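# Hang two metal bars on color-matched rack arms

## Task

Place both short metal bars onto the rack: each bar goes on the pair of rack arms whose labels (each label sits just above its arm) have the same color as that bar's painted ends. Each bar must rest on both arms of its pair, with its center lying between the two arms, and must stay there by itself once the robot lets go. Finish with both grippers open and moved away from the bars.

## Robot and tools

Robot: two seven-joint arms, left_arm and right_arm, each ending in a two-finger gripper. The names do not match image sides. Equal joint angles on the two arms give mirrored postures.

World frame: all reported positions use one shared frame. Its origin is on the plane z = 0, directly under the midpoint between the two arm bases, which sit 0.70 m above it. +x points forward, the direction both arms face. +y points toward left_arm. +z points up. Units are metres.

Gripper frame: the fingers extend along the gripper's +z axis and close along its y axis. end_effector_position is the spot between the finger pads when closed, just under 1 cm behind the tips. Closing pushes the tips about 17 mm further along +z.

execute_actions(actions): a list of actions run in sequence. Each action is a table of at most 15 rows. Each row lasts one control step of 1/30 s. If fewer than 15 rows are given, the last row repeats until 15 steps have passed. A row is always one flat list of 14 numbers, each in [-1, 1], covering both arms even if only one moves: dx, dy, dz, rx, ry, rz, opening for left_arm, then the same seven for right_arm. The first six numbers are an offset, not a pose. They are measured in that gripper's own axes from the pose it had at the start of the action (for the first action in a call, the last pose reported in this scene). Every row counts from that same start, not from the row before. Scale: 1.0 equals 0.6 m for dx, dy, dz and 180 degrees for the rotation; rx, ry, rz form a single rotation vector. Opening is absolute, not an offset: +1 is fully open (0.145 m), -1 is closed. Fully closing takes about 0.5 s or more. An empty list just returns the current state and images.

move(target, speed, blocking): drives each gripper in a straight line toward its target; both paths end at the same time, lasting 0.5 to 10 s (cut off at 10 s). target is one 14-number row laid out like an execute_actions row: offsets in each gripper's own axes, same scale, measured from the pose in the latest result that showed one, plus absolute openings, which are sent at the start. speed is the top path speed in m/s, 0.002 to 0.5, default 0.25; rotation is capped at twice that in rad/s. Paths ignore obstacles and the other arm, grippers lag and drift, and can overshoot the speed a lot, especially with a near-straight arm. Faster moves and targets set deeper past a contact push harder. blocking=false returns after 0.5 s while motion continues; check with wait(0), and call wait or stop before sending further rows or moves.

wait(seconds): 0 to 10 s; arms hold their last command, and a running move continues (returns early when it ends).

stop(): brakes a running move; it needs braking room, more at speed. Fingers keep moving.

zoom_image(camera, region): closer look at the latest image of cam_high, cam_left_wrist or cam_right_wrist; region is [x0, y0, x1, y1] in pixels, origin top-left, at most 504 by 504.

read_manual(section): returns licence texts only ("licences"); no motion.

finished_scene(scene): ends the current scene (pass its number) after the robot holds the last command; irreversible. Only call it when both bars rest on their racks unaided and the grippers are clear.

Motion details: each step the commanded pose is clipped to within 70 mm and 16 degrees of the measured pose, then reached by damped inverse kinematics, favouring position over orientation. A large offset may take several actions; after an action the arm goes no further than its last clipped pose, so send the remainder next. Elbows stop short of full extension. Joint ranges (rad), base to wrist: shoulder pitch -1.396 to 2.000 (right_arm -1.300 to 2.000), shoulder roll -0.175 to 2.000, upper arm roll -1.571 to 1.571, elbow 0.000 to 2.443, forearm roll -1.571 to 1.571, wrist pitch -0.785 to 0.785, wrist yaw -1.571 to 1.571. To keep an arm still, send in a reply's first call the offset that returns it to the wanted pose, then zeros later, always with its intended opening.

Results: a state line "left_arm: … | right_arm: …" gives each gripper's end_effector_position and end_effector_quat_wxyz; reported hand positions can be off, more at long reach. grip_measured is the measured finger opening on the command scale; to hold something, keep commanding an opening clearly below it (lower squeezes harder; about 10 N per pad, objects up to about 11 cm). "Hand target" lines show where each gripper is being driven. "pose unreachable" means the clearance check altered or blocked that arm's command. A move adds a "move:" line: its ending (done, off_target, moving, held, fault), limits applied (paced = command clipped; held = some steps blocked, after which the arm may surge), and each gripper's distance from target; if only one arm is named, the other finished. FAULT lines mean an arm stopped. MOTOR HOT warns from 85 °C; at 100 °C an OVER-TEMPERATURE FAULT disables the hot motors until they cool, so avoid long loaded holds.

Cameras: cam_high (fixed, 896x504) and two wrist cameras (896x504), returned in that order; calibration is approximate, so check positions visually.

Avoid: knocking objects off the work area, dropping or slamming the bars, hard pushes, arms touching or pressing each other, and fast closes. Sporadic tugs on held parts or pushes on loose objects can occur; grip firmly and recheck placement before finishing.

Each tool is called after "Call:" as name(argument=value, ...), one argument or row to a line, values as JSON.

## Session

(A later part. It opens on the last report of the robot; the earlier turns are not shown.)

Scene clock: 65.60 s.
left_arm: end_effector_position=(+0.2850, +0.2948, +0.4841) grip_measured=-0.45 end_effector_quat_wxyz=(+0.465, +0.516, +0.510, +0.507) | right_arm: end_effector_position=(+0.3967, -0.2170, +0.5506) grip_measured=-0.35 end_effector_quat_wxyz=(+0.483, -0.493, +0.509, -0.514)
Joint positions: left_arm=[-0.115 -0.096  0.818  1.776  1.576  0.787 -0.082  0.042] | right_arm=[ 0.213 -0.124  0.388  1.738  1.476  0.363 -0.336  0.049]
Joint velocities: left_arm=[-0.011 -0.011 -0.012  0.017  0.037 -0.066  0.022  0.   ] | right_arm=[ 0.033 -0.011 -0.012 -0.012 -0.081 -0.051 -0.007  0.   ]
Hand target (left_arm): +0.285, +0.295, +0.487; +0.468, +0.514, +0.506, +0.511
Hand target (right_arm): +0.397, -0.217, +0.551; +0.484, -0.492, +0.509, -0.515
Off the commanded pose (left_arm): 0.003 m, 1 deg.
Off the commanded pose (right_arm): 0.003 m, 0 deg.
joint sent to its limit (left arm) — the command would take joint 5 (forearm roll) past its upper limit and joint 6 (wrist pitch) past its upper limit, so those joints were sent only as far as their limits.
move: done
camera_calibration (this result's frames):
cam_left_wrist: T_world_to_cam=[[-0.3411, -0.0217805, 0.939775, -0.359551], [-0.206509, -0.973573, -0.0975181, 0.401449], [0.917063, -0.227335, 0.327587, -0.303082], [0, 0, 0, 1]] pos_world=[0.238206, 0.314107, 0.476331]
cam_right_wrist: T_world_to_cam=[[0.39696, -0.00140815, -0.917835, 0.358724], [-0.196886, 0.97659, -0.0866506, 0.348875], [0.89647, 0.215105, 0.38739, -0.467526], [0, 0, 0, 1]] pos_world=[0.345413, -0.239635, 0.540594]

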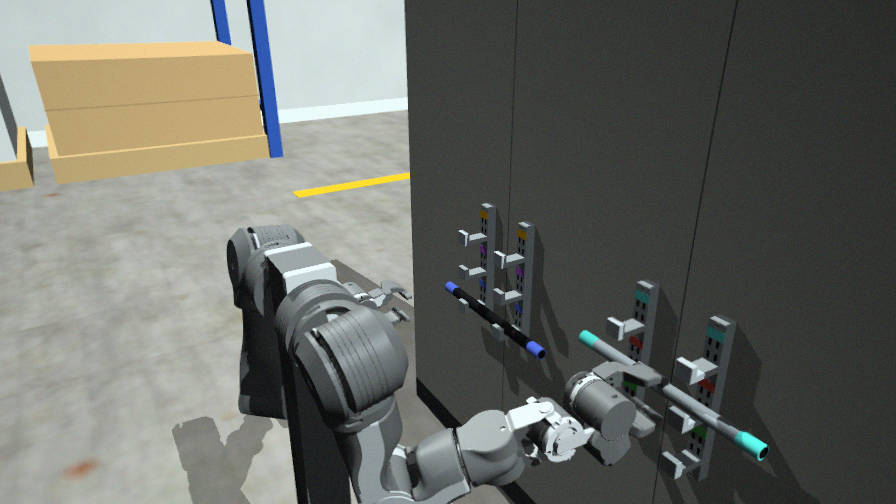

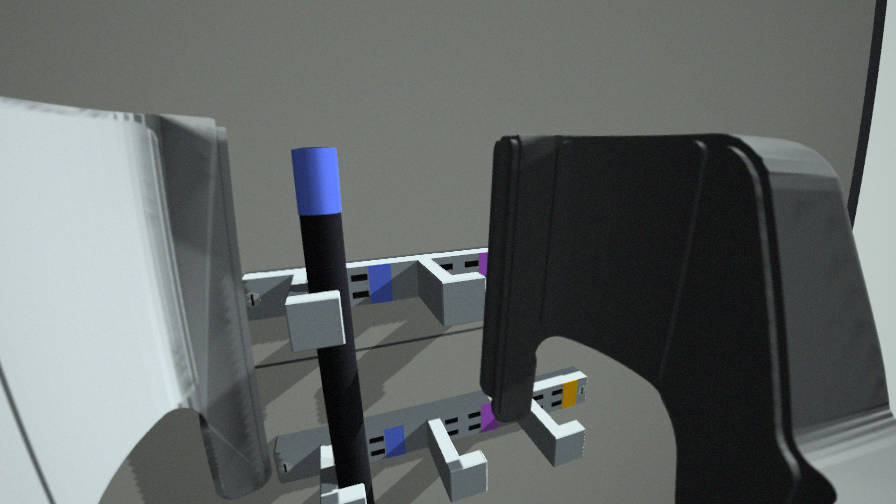

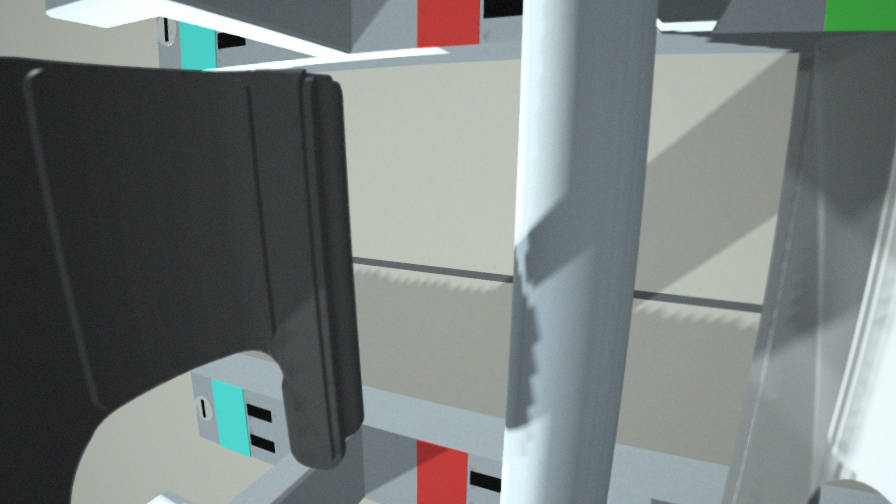

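Call:
move(
  target=[0,0,0,0,0,0,-0.45,0,-0.002,0.067,0,0,0,-0.35],
  speed=0.06,
)

Call:
execute_actions(
  actions=[
    [[0,0,0,0,0,0,-0.45,0,0,0,0,0,0,-0.45],[0,0,0,0,0,0,-0.45,0,0,0,0,0,0,-0.5],[0,0,0,0,0,0,-0.45,0,0,0,0,0,0,-0.5],[0,0,0,0,0,0,-0.45,0,0,0,0,0,0,-0.55],[0,0,0,0,0,0,-0.45,0,0,0,0,0,0,-0.55],[0,0,0,0,0,0,-0.45,0,0,0,0,0,0,-0.6],[0,0,0,0,0,0,-0.45,0,0,0,0,0,0,-0.6],[0,0,0,0,0,0,-0.45,0,0,0,0,0,0,-0.65],[0,0,0,0,0,0,-0.45,0,0,0,0,0,0,-0.65],[0,0,0,0,0,0,-0.45,0,0,0,0,0,0,-0.7]],
    [[0,0,0,0,0,0,-0.45,0,0,0,0,0,0,-0.75],[0,0,0,0,0,0,-0.45,0,0,0,0,0,0,-0.8],[0,0,0,0,0,0,-0.45,0,0,0,0,0,0,-0.85],[0,0,0,0,0,0,-0.45,0,0,0,0,0,0,-0.95]],
  ],
)

Scene clock: 67.20 s.
left_arm: end_effector_position=(+0.2850, +0.2948, +0.4841) grip_measured=-0.45 end_effector_quat_wxyz=(+0.465, +0.516, +0.510, +0.507) | right_arm: end_effector_position=(+0.4364, -0.2198, +0.5501) grip_measured=-0.35 end_effector_quat_wxyz=(+0.483, -0.494, +0.511, -0.511)
Joint positions: left_arm=[-0.115 -0.096  0.818  1.776  1.576  0.787 -0.082  0.042] | right_arm=[ 0.378 -0.09   0.385  1.523  1.43   0.338 -0.293  0.049]
Joint velocities: left_arm=[-0.011 -0.033 -0.007  0.012  0.022  0.051  0.022  0.   ] | right_arm=[-0.011 -0.055  0.007 -0.012 -0.007 -0.007  0.022  0.   ]
Hand target (left_arm): +0.285, +0.295, +0.484; +0.465, +0.516, +0.510, +0.507
Hand target (right_arm): +0.437, -0.220, +0.551; +0.484, -0.492, +0.510, -0.513
Off the commanded pose (left_arm): 0.000 m, 0 deg.
Off the commanded pose (right_arm): 0.002 m, 0 deg.
move: done
camera_calibration (this result's frames):
cam_left_wrist: T_world_to_cam=[[-0.3411, -0.0217805, 0.939775, -0.359551], [-0.206509, -0.973573, -0.0975181, 0.401449], [0.917063, -0.227335, 0.327587, -0.303082], [0, 0, 0, 1]] pos_world=[0.238206, 0.314107, 0.476331]
cam_right_wrist: T_world_to_cam=[[0.391433, 0.00164224, -0.920205, 0.346871], [-0.197494, 0.976846, -0.0822657, 0.35728], [0.898764, 0.213936, 0.382694, -0.500984], [0, 0, 0, 1]] pos_world=[0.38505, -0.242398, 0.540307]

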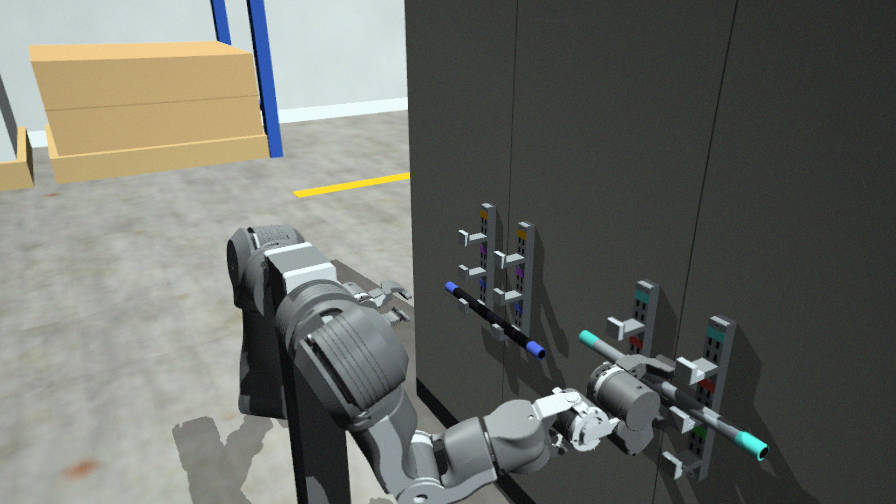

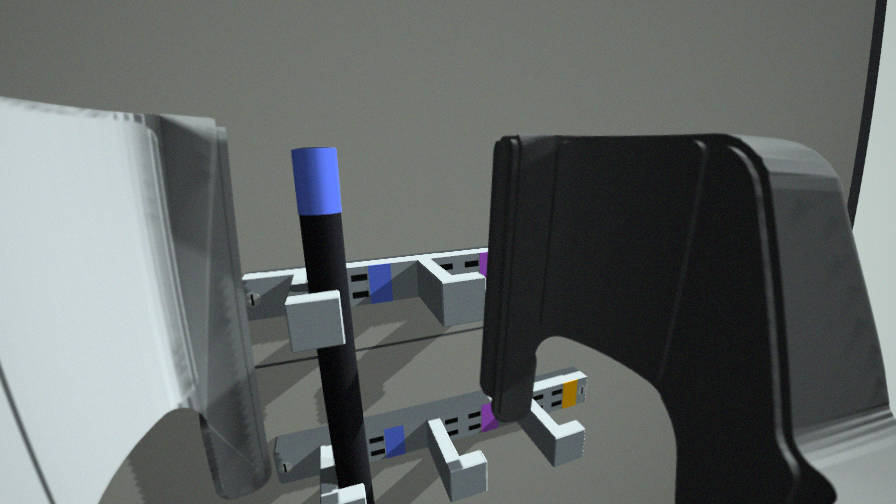

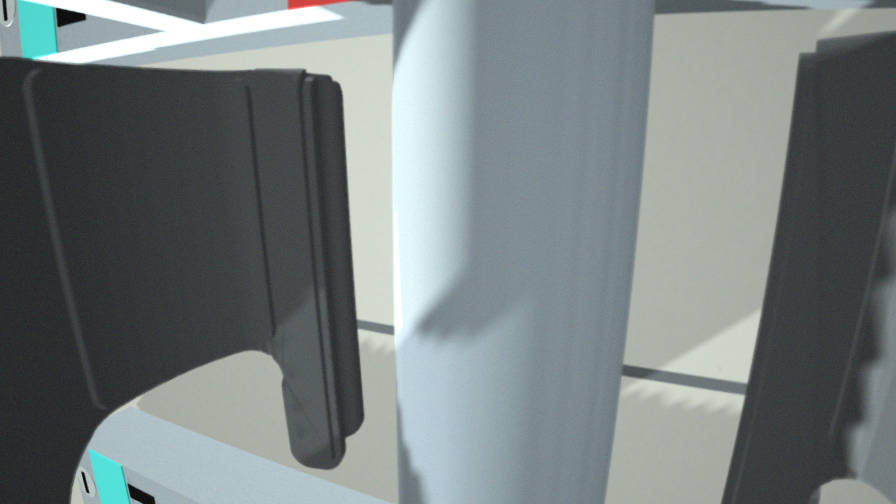

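Scene clock: 68.20 s.
left_arm: end_effector_position=(+0.2850, +0.2948, +0.4841) grip_measured=-0.45 end_effector_quat_wxyz=(+0.465, +0.516, +0.510, +0.507) | right_arm: end_effector_position=(+0.4364, -0.2198, +0.5501) grip_measured=-0.95 end_effector_quat_wxyz=(+0.483, -0.494, +0.511, -0.511)
Joint positions: left_arm=[-0.115 -0.096  0.818  1.776  1.576  0.787 -0.082  0.042] | right_arm=[ 0.378 -0.09   0.385  1.523  1.43   0.338 -0.293  0.004]
Joint velocities: left_arm=[ 0.011 -0.077  0.022 -0.017 -0.037 -0.022  0.051  0.   ] | right_arm=[-0.011 -0.011 -0.002 -0.007 -0.022 -0.037 -0.022 -0.   ]
Hand target (left_arm): +0.285, +0.295, +0.484; +0.465, +0.516, +0.510, +0.507
Hand target (right_arm): +0.436, -0.220, +0.550; +0.483, -0.494, +0.511, -0.511
Off the commanded pose (left_arm): 0.000 m, 0 deg.
Off the commanded pose (right_arm): 0.000 m, 0 deg.
camera_calibration (this result's frames):
cam_left_wrist: T_world_to_cam=[[-0.3411, -0.0217805, 0.939775, -0.359551], [-0.206509, -0.973573, -0.0975181, 0.401449], [0.917063, -0.227335, 0.327587, -0.303082], [0, 0, 0, 1]] pos_world=[0.238206, 0.314107, 0.476331]
cam_right_wrist: T_world_to_cam=[[0.391433, 0.00164224, -0.920205, 0.346871], [-0.197494, 0.976846, -0.0822657, 0.35728], [0.898764, 0.213936, 0.382694, -0.500984], [0, 0, 0, 1]] pos_world=[0.38505, -0.242398, 0.540307]

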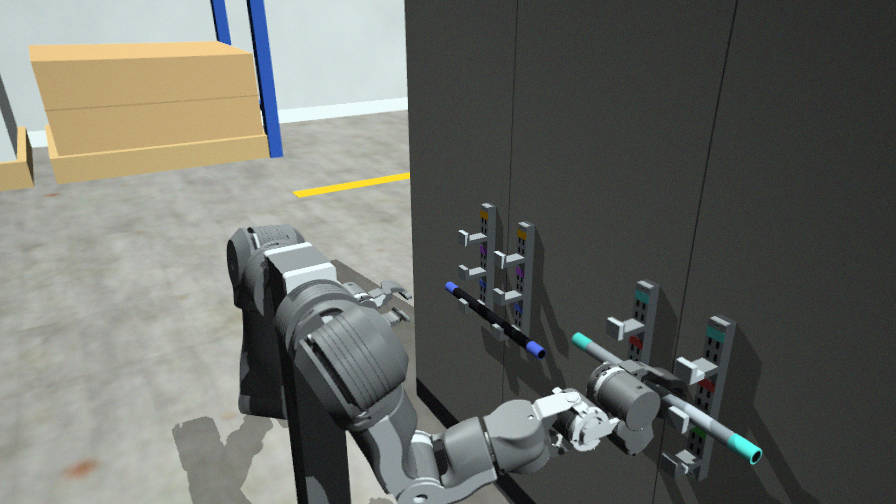

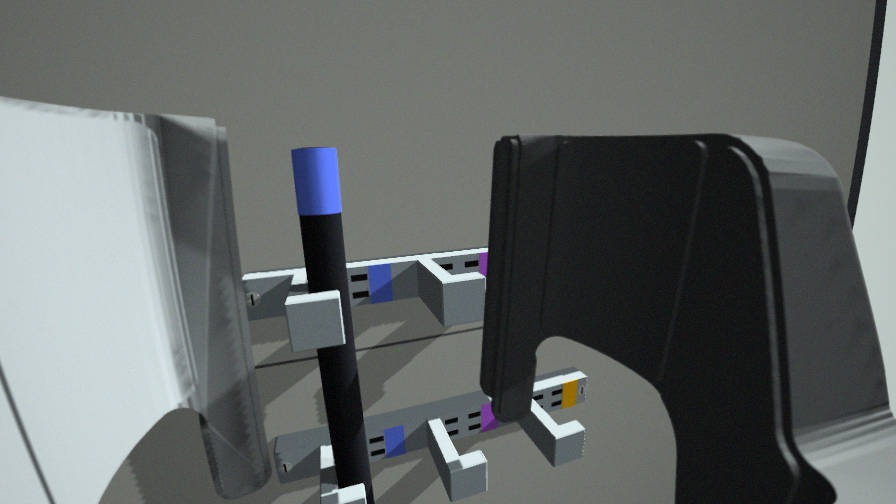

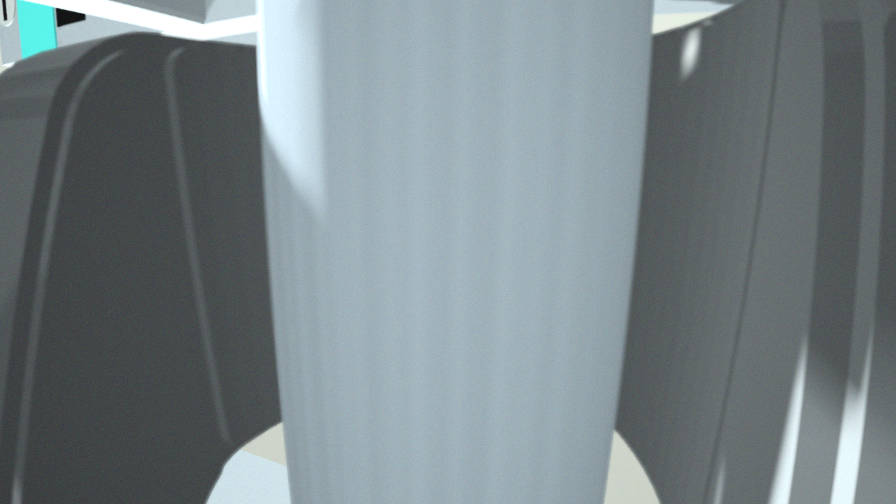

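Call:
execute_actions(
  actions=[
    [[0,0,0,0,0,0,-0.45,0,0,0,0,0,0,-0.85],[0,0,0,0,0,0,-0.45,0,0,0,0,0,0,-0.8],[0,0,0,0,0,0,-0.45,0,0,0,0,0,0,-0.75],[0,0,0,0,0,0,-0.45,0,0,0,0,0,0,-0.7],[0,0,0,0,0,0,-0.45,0,0,0,0,0,0,-0.65],[0,0,0,0,0,0,-0.45,0,0,0,0,0,0,-0.6],[0,0,0,0,0,0,-0.45,0,0,0,0,0,0,-0.55],[0,0,0,0,0,0,-0.45,0,0,0,0,0,0,-0.5],[0,0,0,0,0,0,-0.45,0,0,0,0,0,0,-0.45],[0,0,0,0,0,0,-0.45,0,0,0,0,0,0,-0.4],[0,0,0,0,0,0,-0.45,0,0,0,0,0,0,-0.35]],
  ],
)

Call:
move(
  target=[0,0,0,0,0,0,-0.45,0,0,-0.04,0,0,0,-0.35],
  speed=0.05,
)

Call:
zoom_image(
  camera="cam_high",
  region=[560,270,800,490],
)

Scene clock: 69.73 s.
left_arm: end_effector_position=(+0.2850, +0.2948, +0.4841) grip_measured=-0.45 end_effector_quat_wxyz=(+0.465, +0.516, +0.510, +0.507) | right_arm: end_effector_position=(+0.4364, -0.2198, +0.5501) grip_measured=-0.35 end_effector_quat_wxyz=(+0.483, -0.494, +0.511, -0.511)
Joint positions: left_arm=[-0.115 -0.096  0.818  1.776  1.576  0.787 -0.082  0.042] | right_arm=[ 0.378 -0.09   0.385  1.523  1.43   0.338 -0.293  0.049]
Joint velocities: left_arm=[ 0.033  0.033 -0.002 -0.007 -0.022 -0.022 -0.037  0.   ] | right_arm=[ 0.055  0.011 -0.002 -0.002 -0.007 -0.051 -0.007  0.   ]
Hand target (left_arm): +0.285, +0.295, +0.484; +0.465, +0.516, +0.510, +0.507
Hand target (right_arm): +0.436, -0.220, +0.550; +0.483, -0.494, +0.511, -0.511
Off the commanded pose (left_arm): 0.000 m, 0 deg.
Off the commanded pose (right_arm): 0.000 m, 0 deg.
camera_calibration (this result's frames):
cam_left_wrist: T_world_to_cam=[[-0.3411, -0.0217805, 0.939775, -0.359551], [-0.206509, -0.973573, -0.0975181, 0.401449], [0.917063, -0.227335, 0.327587, -0.303082], [0, 0, 0, 1]] pos_world=[0.238206, 0.314107, 0.476331]
cam_right_wrist: T_world_to_cam=[[0.391433, 0.00164224, -0.920205, 0.346871], [-0.197494, 0.976846, -0.0822657, 0.35728], [0.898764, 0.213936, 0.382694, -0.500984], [0, 0, 0, 1]] pos_world=[0.38505, -0.242398, 0.540307]

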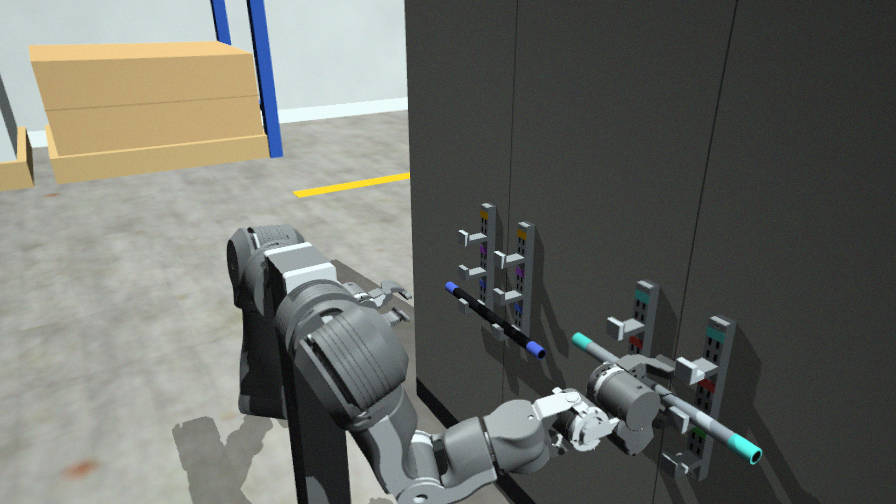

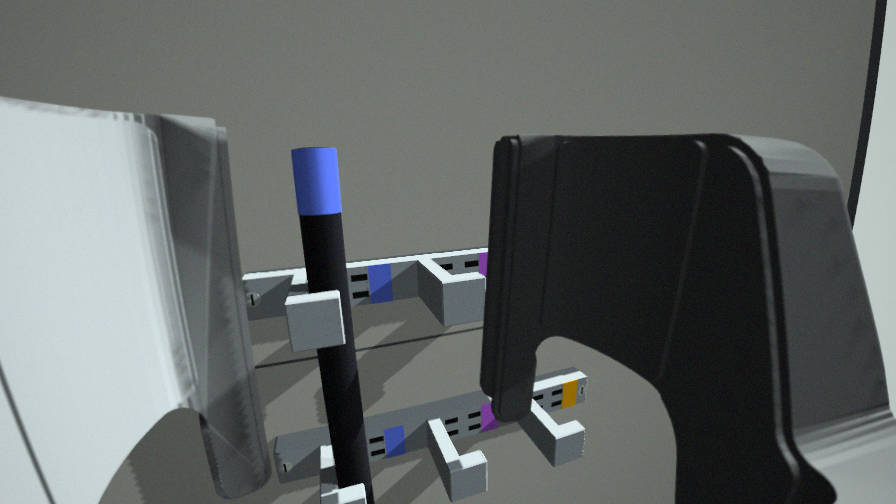

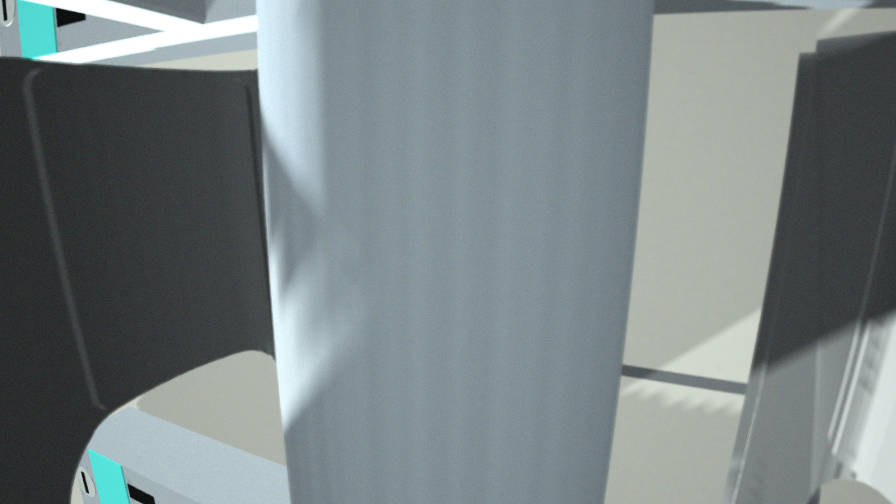

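Scene clock: 70.43 s.
left_arm: end_effector_position=(+0.2850, +0.2948, +0.4841) grip_measured=-0.45 end_effector_quat_wxyz=(+0.465, +0.516, +0.510, +0.507) | right_arm: end_effector_position=(+0.4127, -0.2180, +0.5500) grip_measured=-0.35 end_effector_quat_wxyz=(+0.482, -0.494, +0.511, -0.512)
Joint positions: left_arm=[-0.115 -0.096  0.818  1.776  1.576  0.787 -0.082  0.042] | right_arm=[ 0.279 -0.11   0.386  1.655  1.457  0.352 -0.326  0.049]
Joint velocities: left_arm=[-0.033  0.055 -0.007  0.002 -0.007  0.022 -0.051  0.   ] | right_arm=[ 0.033  0.033 -0.007  0.007 -0.007  0.037  0.037 -0.   ]
Hand target (left_arm): +0.285, +0.295, +0.484; +0.465, +0.516, +0.510, +0.507
Hand target (right_arm): +0.412, -0.218, +0.550; +0.483, -0.495, +0.511, -0.511
Off the commanded pose (left_arm): 0.000 m, 0 deg.
Off the commanded pose (right_arm): 0.001 m, 0 deg.
move: done
camera_calibration (this result's frames):
cam_left_wrist: T_world_to_cam=[[-0.3411, -0.0217805, 0.939775, -0.359551], [-0.206509, -0.973573, -0.0975181, 0.401449], [0.917063, -0.227335, 0.327587, -0.303082], [0, 0, 0, 1]] pos_world=[0.238206, 0.314107, 0.476331]
cam_right_wrist: T_world_to_cam=[[0.392135, -0.000222625, -0.919908, 0.355216], [-0.196984, 0.976784, -0.0842062, 0.351756], [0.898569, 0.214228, 0.382988, -0.480047], [0, 0, 0, 1]] pos_world=[0.361353, -0.240671, 0.540238]

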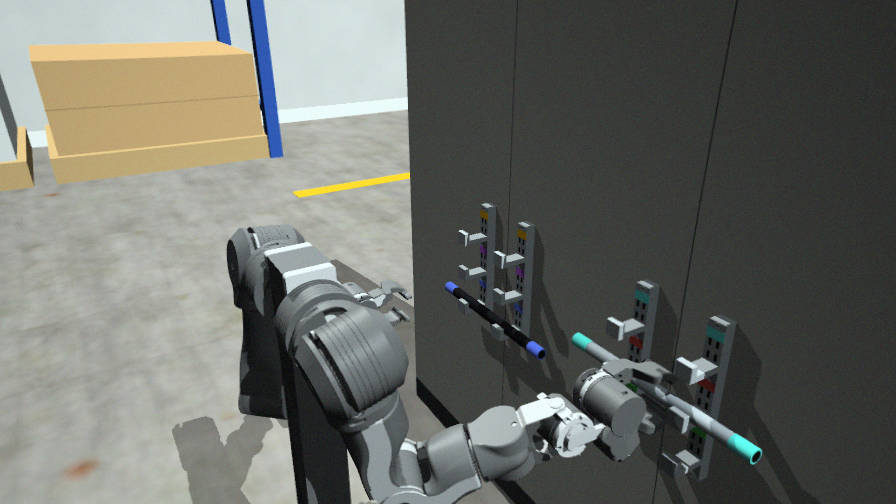

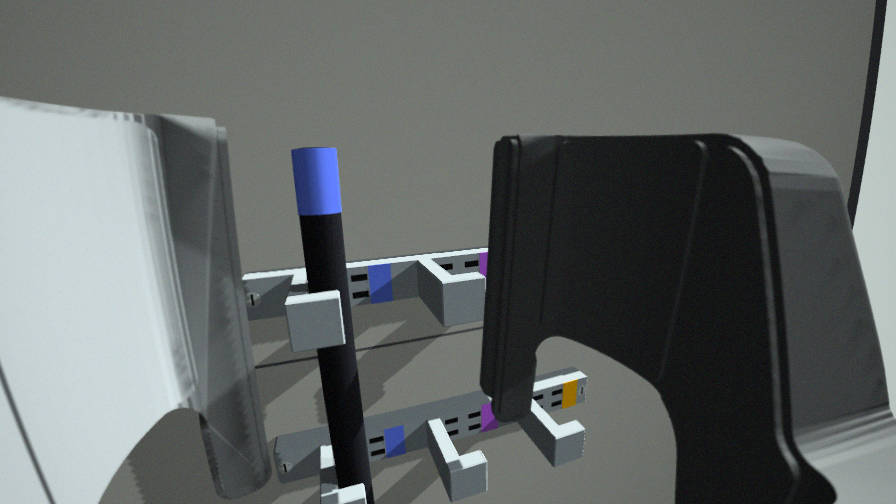

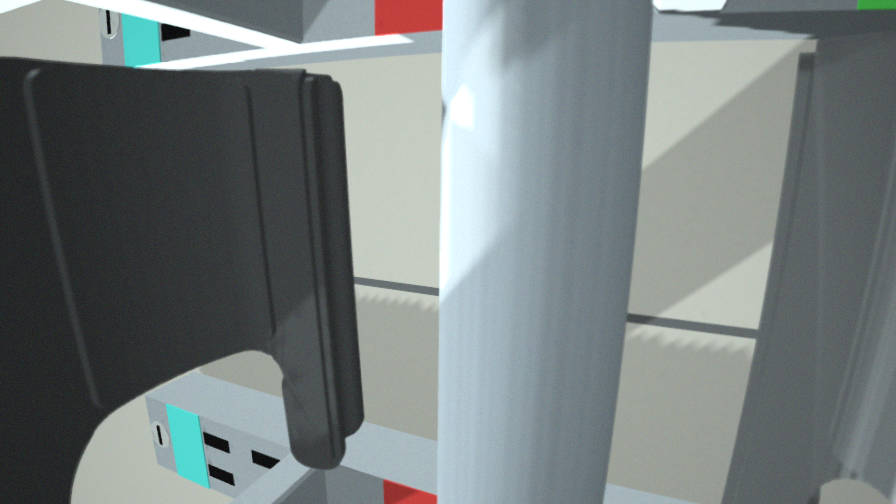

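Region (560, 270, 800, 490) of cam_high's 896x504 image, scaled by 2.100, with more detail than that image has; it fills the top 462 rows of this view, and the rest is white.

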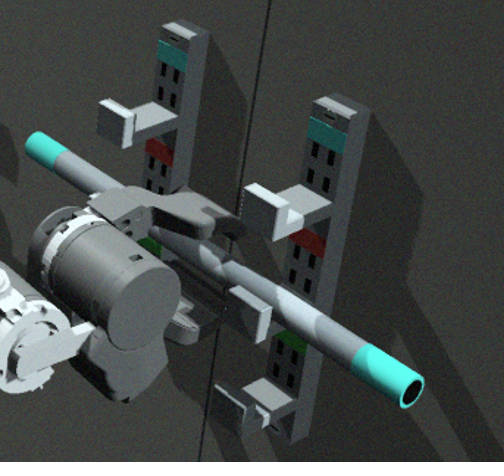

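Call:
move(
  target=[0,0,0,0,0,0,-0.45,0,0,0.009,0,0,0,-0.4],
  speed=0.03,
)

Call:
execute_actions(
  actions=[
    [[0,0,0,0,0,0,-0.45,0,0,0,0,0,0,-0.45],[0,0,0,0,0,0,-0.45,0,0,0,0,0,0,-0.5],[0,0,0,0,0,0,-0.45,0,0,0,0,0,0,-0.5],[0,0,0,0,0,0,-0.45,0,0,0,0,0,0,-0.55],[0,0,0,0,0,0,-0.45,0,0,0,0,0,0,-0.55],[0,0,0,0,0,0,-0.45,0,0,0,0,0,0,-0.6],[0,0,0,0,0,0,-0.45,0,0,0,0,0,0,-0.6],[0,0,0,0,0,0,-0.45,0,0,0,0,0,0,-0.65],[0,0,0,0,0,0,-0.45,0,0,0,0,0,0,-0.65],[0,0,0,0,0,0,-0.45,0,0,0,0,0,0,-0.7]],
    [[0,0,0,0,0,0,-0.45,0,0,0,0,0,0,-0.75],[0,0,0,0,0,0,-0.45,0,0,0,0,0,0,-0.8],[0,0,0,0,0,0,-0.45,0,0,0,0,0,0,-0.85],[0,0,0,0,0,0,-0.45,0,0,0,0,0,0,-0.95]],
  ],
)

Scene clock: 72.13 s.
left_arm: end_effector_position=(+0.2850, +0.2948, +0.4841) grip_measured=-0.45 end_effector_quat_wxyz=(+0.465, +0.516, +0.510, +0.507) | right_arm: end_effector_position=(+0.4173, -0.2177, +0.5485) grip_measured=-0.40 end_effector_quat_wxyz=(+0.482, -0.496, +0.512, -0.509)
Joint positions: left_arm=[-0.115 -0.096  0.818  1.776  1.576  0.787 -0.082  0.042] | right_arm=[ 0.298 -0.108  0.386  1.629  1.452  0.352 -0.325  0.046]
Joint velocities: left_arm=[-0.055 -0.055  0.022  0.007 -0.095  0.007 -0.022 -0.   ] | right_arm=[ 0.011 -0.033 -0.012 -0.017  0.022  0.022  0.037 -0.   ]
Hand target (left_arm): +0.285, +0.295, +0.484; +0.465, +0.516, +0.510, +0.507
Hand target (right_arm): +0.418, -0.218, +0.550; +0.483, -0.494, +0.511, -0.512
Off the commanded pose (left_arm): 0.000 m, 0 deg.
Off the commanded pose (right_arm): 0.002 m, 0 deg.
move: done
camera_calibration (this result's frames):
cam_left_wrist: T_world_to_cam=[[-0.3411, -0.0217805, 0.939775, -0.359551], [-0.206509, -0.973573, -0.0975181, 0.401449], [0.917063, -0.227335, 0.327587, -0.303082], [0, 0, 0, 1]] pos_world=[0.238206, 0.314107, 0.476331]
cam_right_wrist: T_world_to_cam=[[0.386209, 0.00226874, -0.922408, 0.356378], [-0.200147, 0.976379, -0.0813994, 0.351907], [0.900435, 0.216055, 0.377541, -0.481126], [0, 0, 0, 1]] pos_world=[0.36602, -0.240453, 0.539016]

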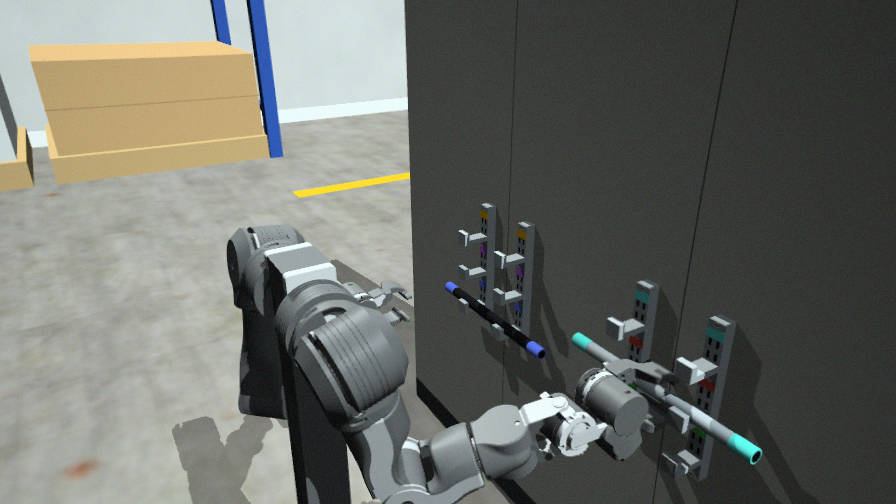

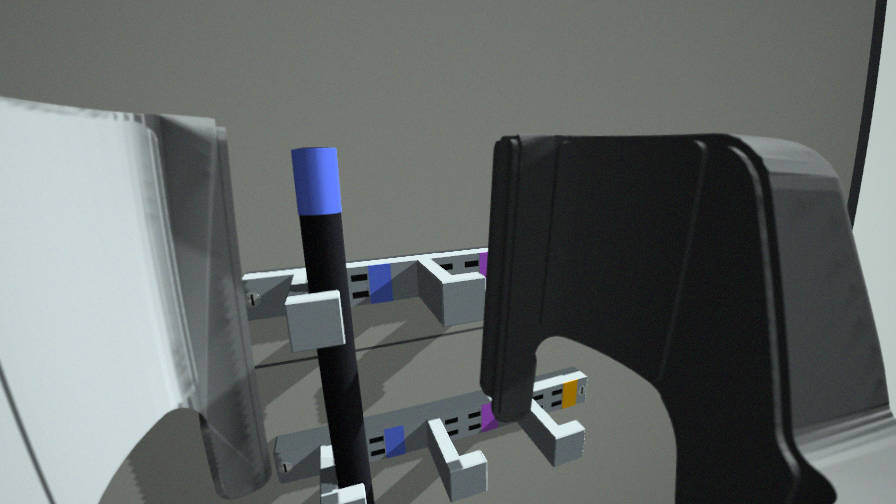

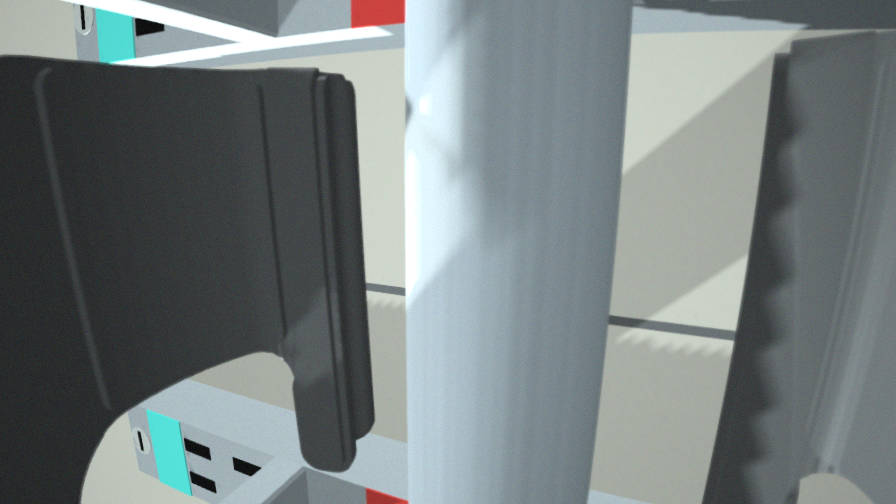

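Scene clock: 73.13 s.
left_arm: end_effector_position=(+0.2850, +0.2948, +0.4841) grip_measured=-0.45 end_effector_quat_wxyz=(+0.465, +0.516, +0.510, +0.507) | right_arm: end_effector_position=(+0.4173, -0.2177, +0.5484) grip_measured=-0.74 end_effector_quat_wxyz=(+0.482, -0.496, +0.512, -0.509)
Joint positions: left_arm=[-0.115 -0.096  0.818  1.776  1.576  0.787 -0.082  0.042] | right_arm=[ 0.298 -0.108  0.386  1.629  1.452  0.352 -0.325  0.02 ]
Joint velocities: left_arm=[-0.143 -0.165 -0.007 -0.007 -0.022 -0.022 -0.066  0.   ] | right_arm=[ 0.011  0.033 -0.007 -0.007 -0.007 -0.037 -0.066  0.   ]
Hand target (left_arm): +0.285, +0.295, +0.484; +0.465, +0.516, +0.510, +0.507
Hand target (right_arm): +0.417, -0.218, +0.549; +0.482, -0.496, +0.512, -0.509
Off the commanded pose (left_arm): 0.000 m, 0 deg.
Off the commanded pose (right_arm): 0.000 m, 0 deg.
camera_calibration (this result's frames):
cam_left_wrist: T_world_to_cam=[[-0.3411, -0.0217805, 0.939775, -0.359551], [-0.206509, -0.973573, -0.0975181, 0.401449], [0.917063, -0.227335, 0.327587, -0.303082], [0, 0, 0, 1]] pos_world=[0.238206, 0.314107, 0.476331]
cam_right_wrist: T_world_to_cam=[[0.385724, 0.00193059, -0.922612, 0.356542], [-0.200078, 0.976376, -0.0816052, 0.352002], [0.900658, 0.216071, 0.376998, -0.48088], [0, 0, 0, 1]] pos_world=[0.36601, -0.24047, 0.538966]

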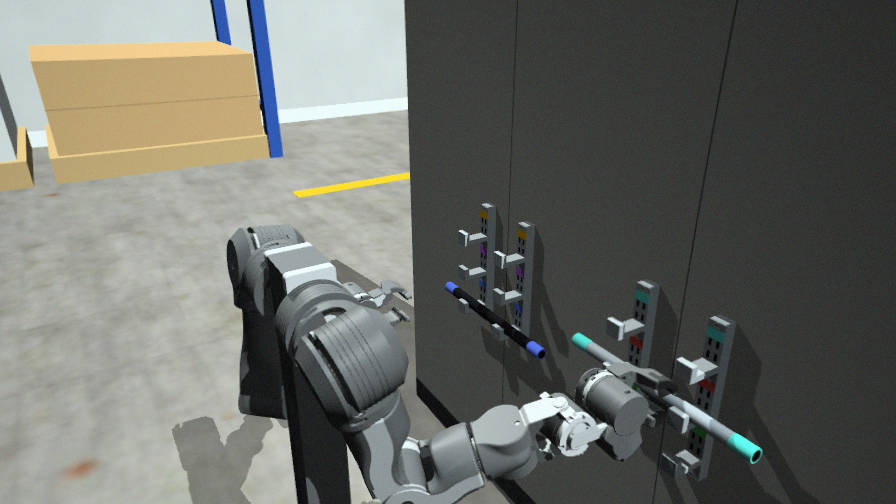

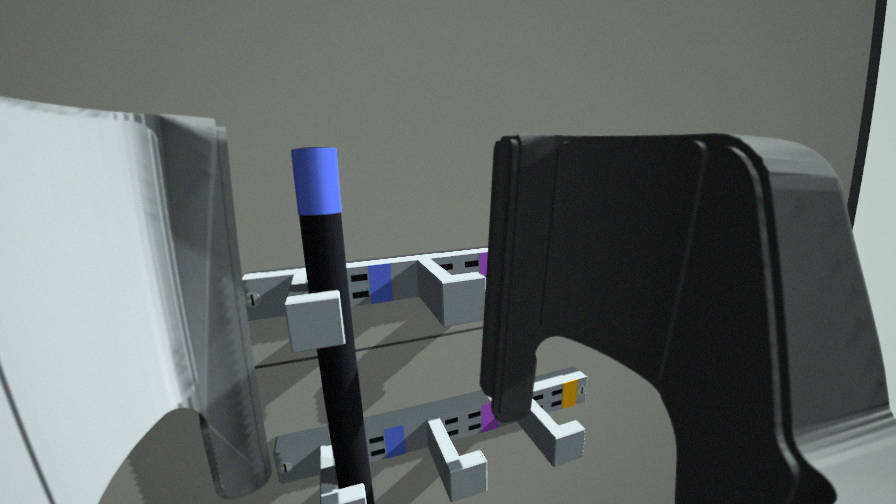

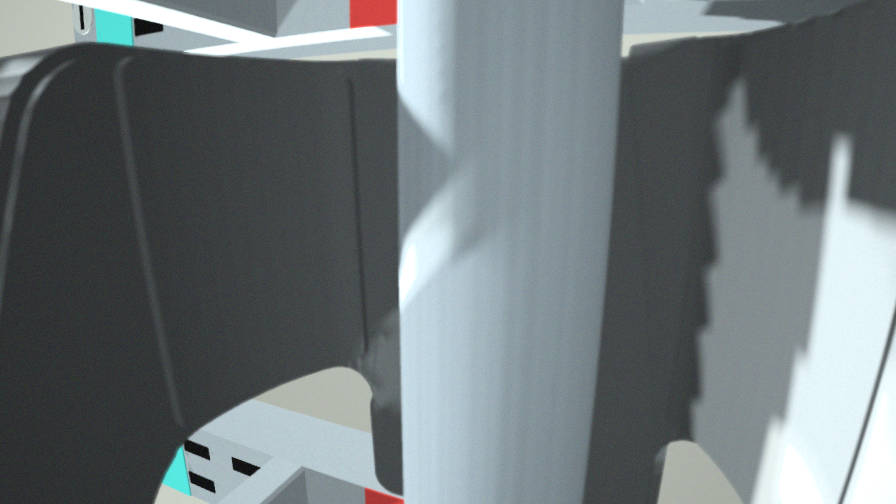

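Call:
move(
  target=[0,0,0,0,0,0,-0.45,0,-0.05,0.008,0,0,0,-0.95],
  speed=0.04,
)

Call:
zoom_image(
  camera="cam_high",
  region=[560,270,800,490],
)

Scene clock: 74.60 s.
left_arm: end_effector_position=(+0.2850, +0.2948, +0.4841) grip_measured=-0.45 end_effector_quat_wxyz=(+0.465, +0.516, +0.510, +0.507) | right_arm: end_effector_position=(+0.4223, -0.2192, +0.5744) grip_measured=-0.74 end_effector_quat_wxyz=(+0.477, -0.498, +0.516, -0.509)
Joint positions: left_arm=[-0.115 -0.096  0.818  1.776  1.576  0.787 -0.082  0.042] | right_arm=[ 0.368 -0.109  0.386  1.678  1.461  0.355 -0.454  0.02 ]
Joint velocities: left_arm=[ 0.033 -0.077 -0.012  0.002 -0.139  0.007  0.007 -0.   ] | right_arm=[-0.033  0.033 -0.002  0.002 -0.007 -0.022 -0.007 -0.   ]
Hand target (left_arm): +0.285, +0.295, +0.484; +0.465, +0.516, +0.510, +0.507
Hand target (right_arm): +0.423, -0.218, +0.578; +0.481, -0.497, +0.512, -0.510
Off the commanded pose (left_arm): 0.000 m, 0 deg.
Off the commanded pose (right_arm): 0.004 m, 1 deg.
move: off_target (right_arm)
camera_calibration (this result's frames):
cam_left_wrist: T_world_to_cam=[[-0.3411, -0.0217805, 0.939775, -0.359551], [-0.206509, -0.973573, -0.0975181, 0.401449], [0.917063, -0.227335, 0.327587, -0.303082], [0, 0, 0, 1]] pos_world=[0.238206, 0.314107, 0.476331]
cam_right_wrist: T_world_to_cam=[[0.376374, -0.00193423, -0.926466, 0.383865], [-0.195432, 0.97733, -0.0814342, 0.35473], [0.905621, 0.211711, 0.367464, -0.492426], [0, 0, 0, 1]] pos_world=[0.3708, -0.241693, 0.565474]

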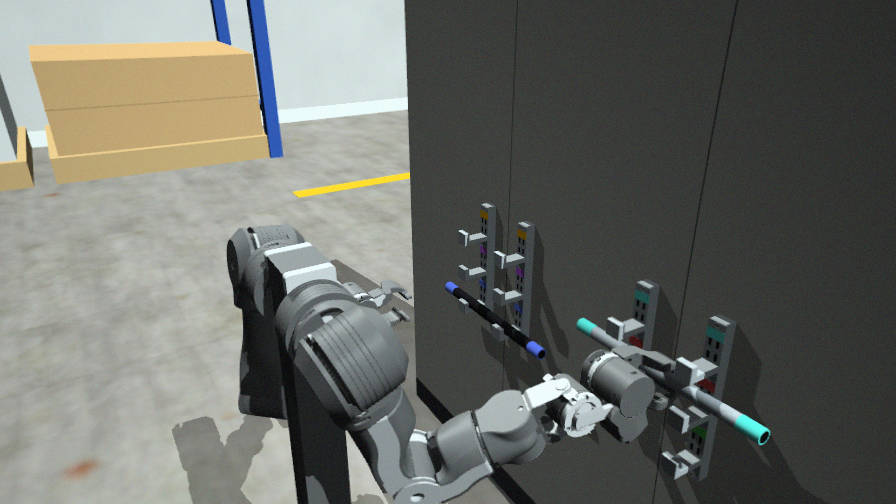

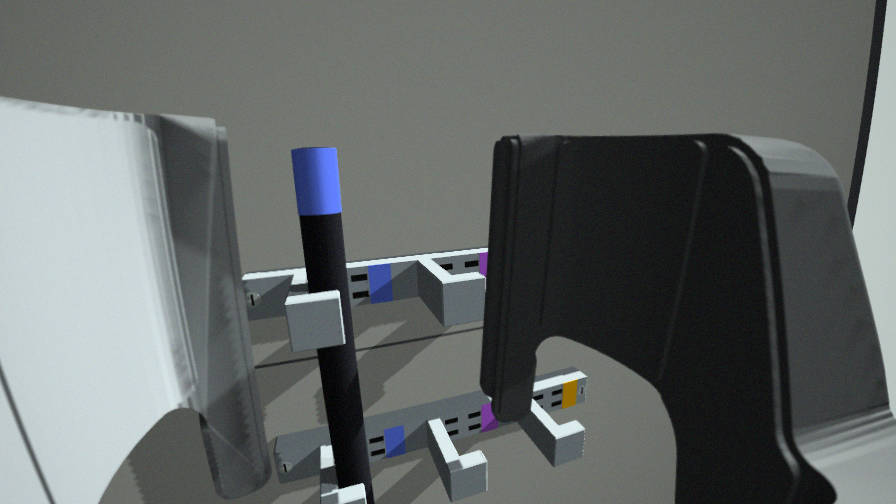

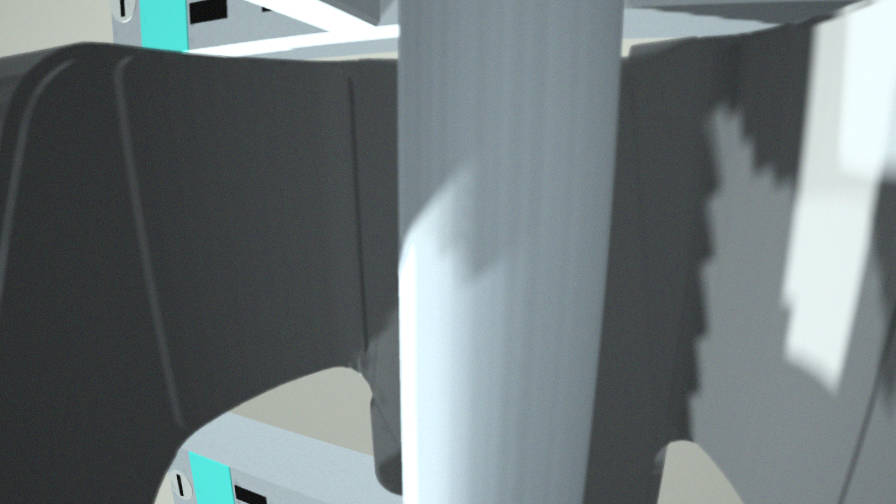

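Region (560, 270, 800, 490) of cam_high's 896x504 image, scaled by 2.100, with more detail than that image has; it fills the top 462 rows of this view, and the rest is white.

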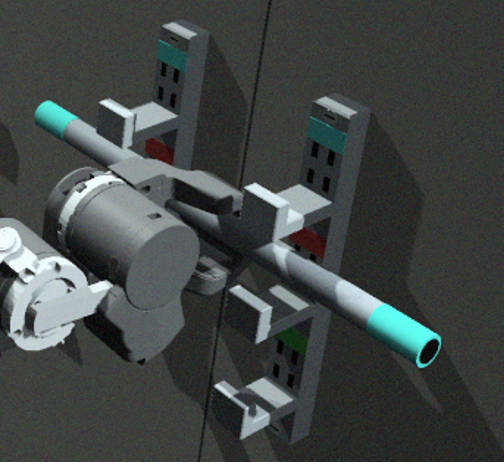

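Call:
move(
  target=[0,-0.01,-0.09,0,0,0,-0.45,0,-0.01,-0.09,0,0,0,-0.95],
  speed=0.04,
)

Scene clock: 76.57 s.
left_arm: end_effector_position=(+0.2308, +0.2923, +0.4781) grip_measured=-0.45 end_effector_quat_wxyz=(+0.452, +0.513, +0.508, +0.524) | right_arm: end_effector_position=(+0.3690, -0.2152, +0.5801) grip_measured=-0.74 end_effector_quat_wxyz=(+0.475, -0.500, +0.516, -0.508)
Joint positions: left_arm=[-0.342 -0.158  0.854  1.875  1.576  0.787  0.091  0.042] | right_arm=[ 0.17  -0.148  0.392  1.971  1.539  0.385 -0.56   0.02 ]
Joint velocities: left_arm=[ 0.011  0.011 -0.012 -0.012 -0.007  0.11   0.051  0.   ] | right_arm=[-0.011  0.011  0.017 -0.012  0.051 -0.081 -0.022  0.   ]
Hand target (left_arm): +0.231, +0.292, +0.481; +0.454, +0.511, +0.504, +0.527
Hand target (right_arm): +0.368, -0.215, +0.582; +0.477, -0.499, +0.514, -0.509
Off the commanded pose (left_arm): 0.003 m, 2 deg.
Off the commanded pose (right_arm): 0.002 m, 0 deg.
joint sent to its limit (left arm) — the command would take joint 5 (forearm roll) past its upper limit and joint 6 (wrist pitch) past its upper limit, so those joints were sent only as far as their limits.
move: done
camera_calibration (this result's frames):
cam_left_wrist: T_world_to_cam=[[-0.347035, -0.0610723, 0.935861, -0.357747], [-0.176731, -0.975741, -0.12921, 0.396183], [0.92105, -0.210236, 0.327823, -0.258093], [0, 0, 0, 1]] pos_world=[0.183584, 0.310463, 0.470602]
cam_right_wrist: T_world_to_cam=[[0.370295, -0.0051523, -0.9289, 0.412231], [-0.196177, 0.976996, -0.0836226, 0.342326], [0.907963, 0.213194, 0.360766, -0.443726], [0, 0, 0, 1]] pos_world=[0.317396, -0.237728, 0.571628]

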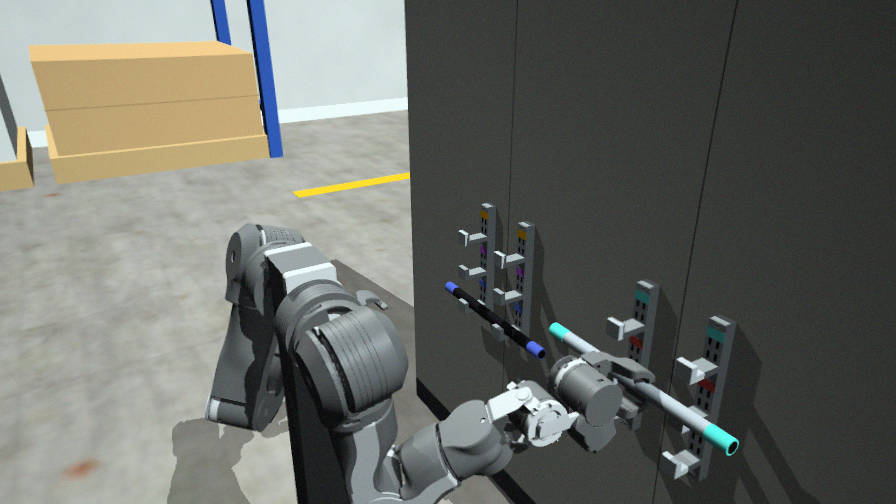

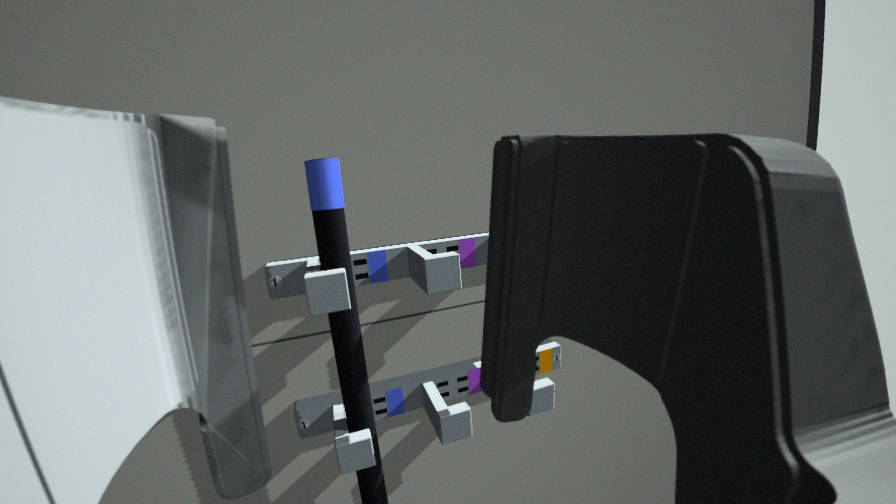

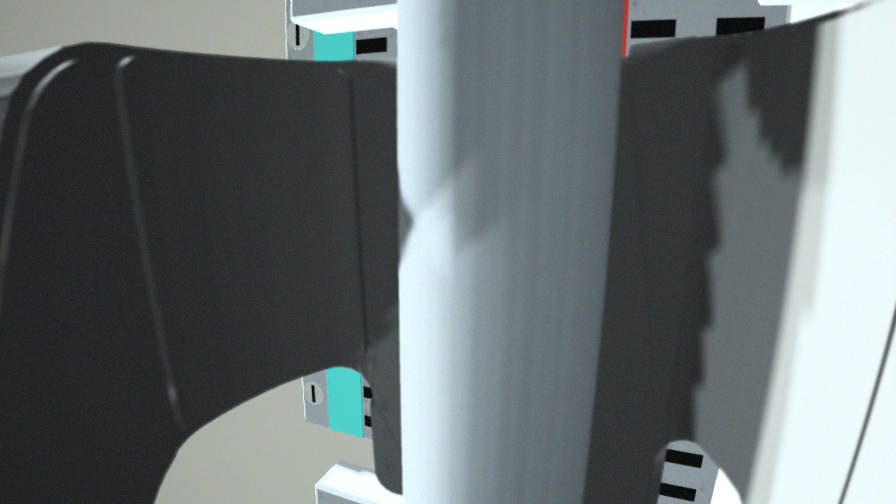

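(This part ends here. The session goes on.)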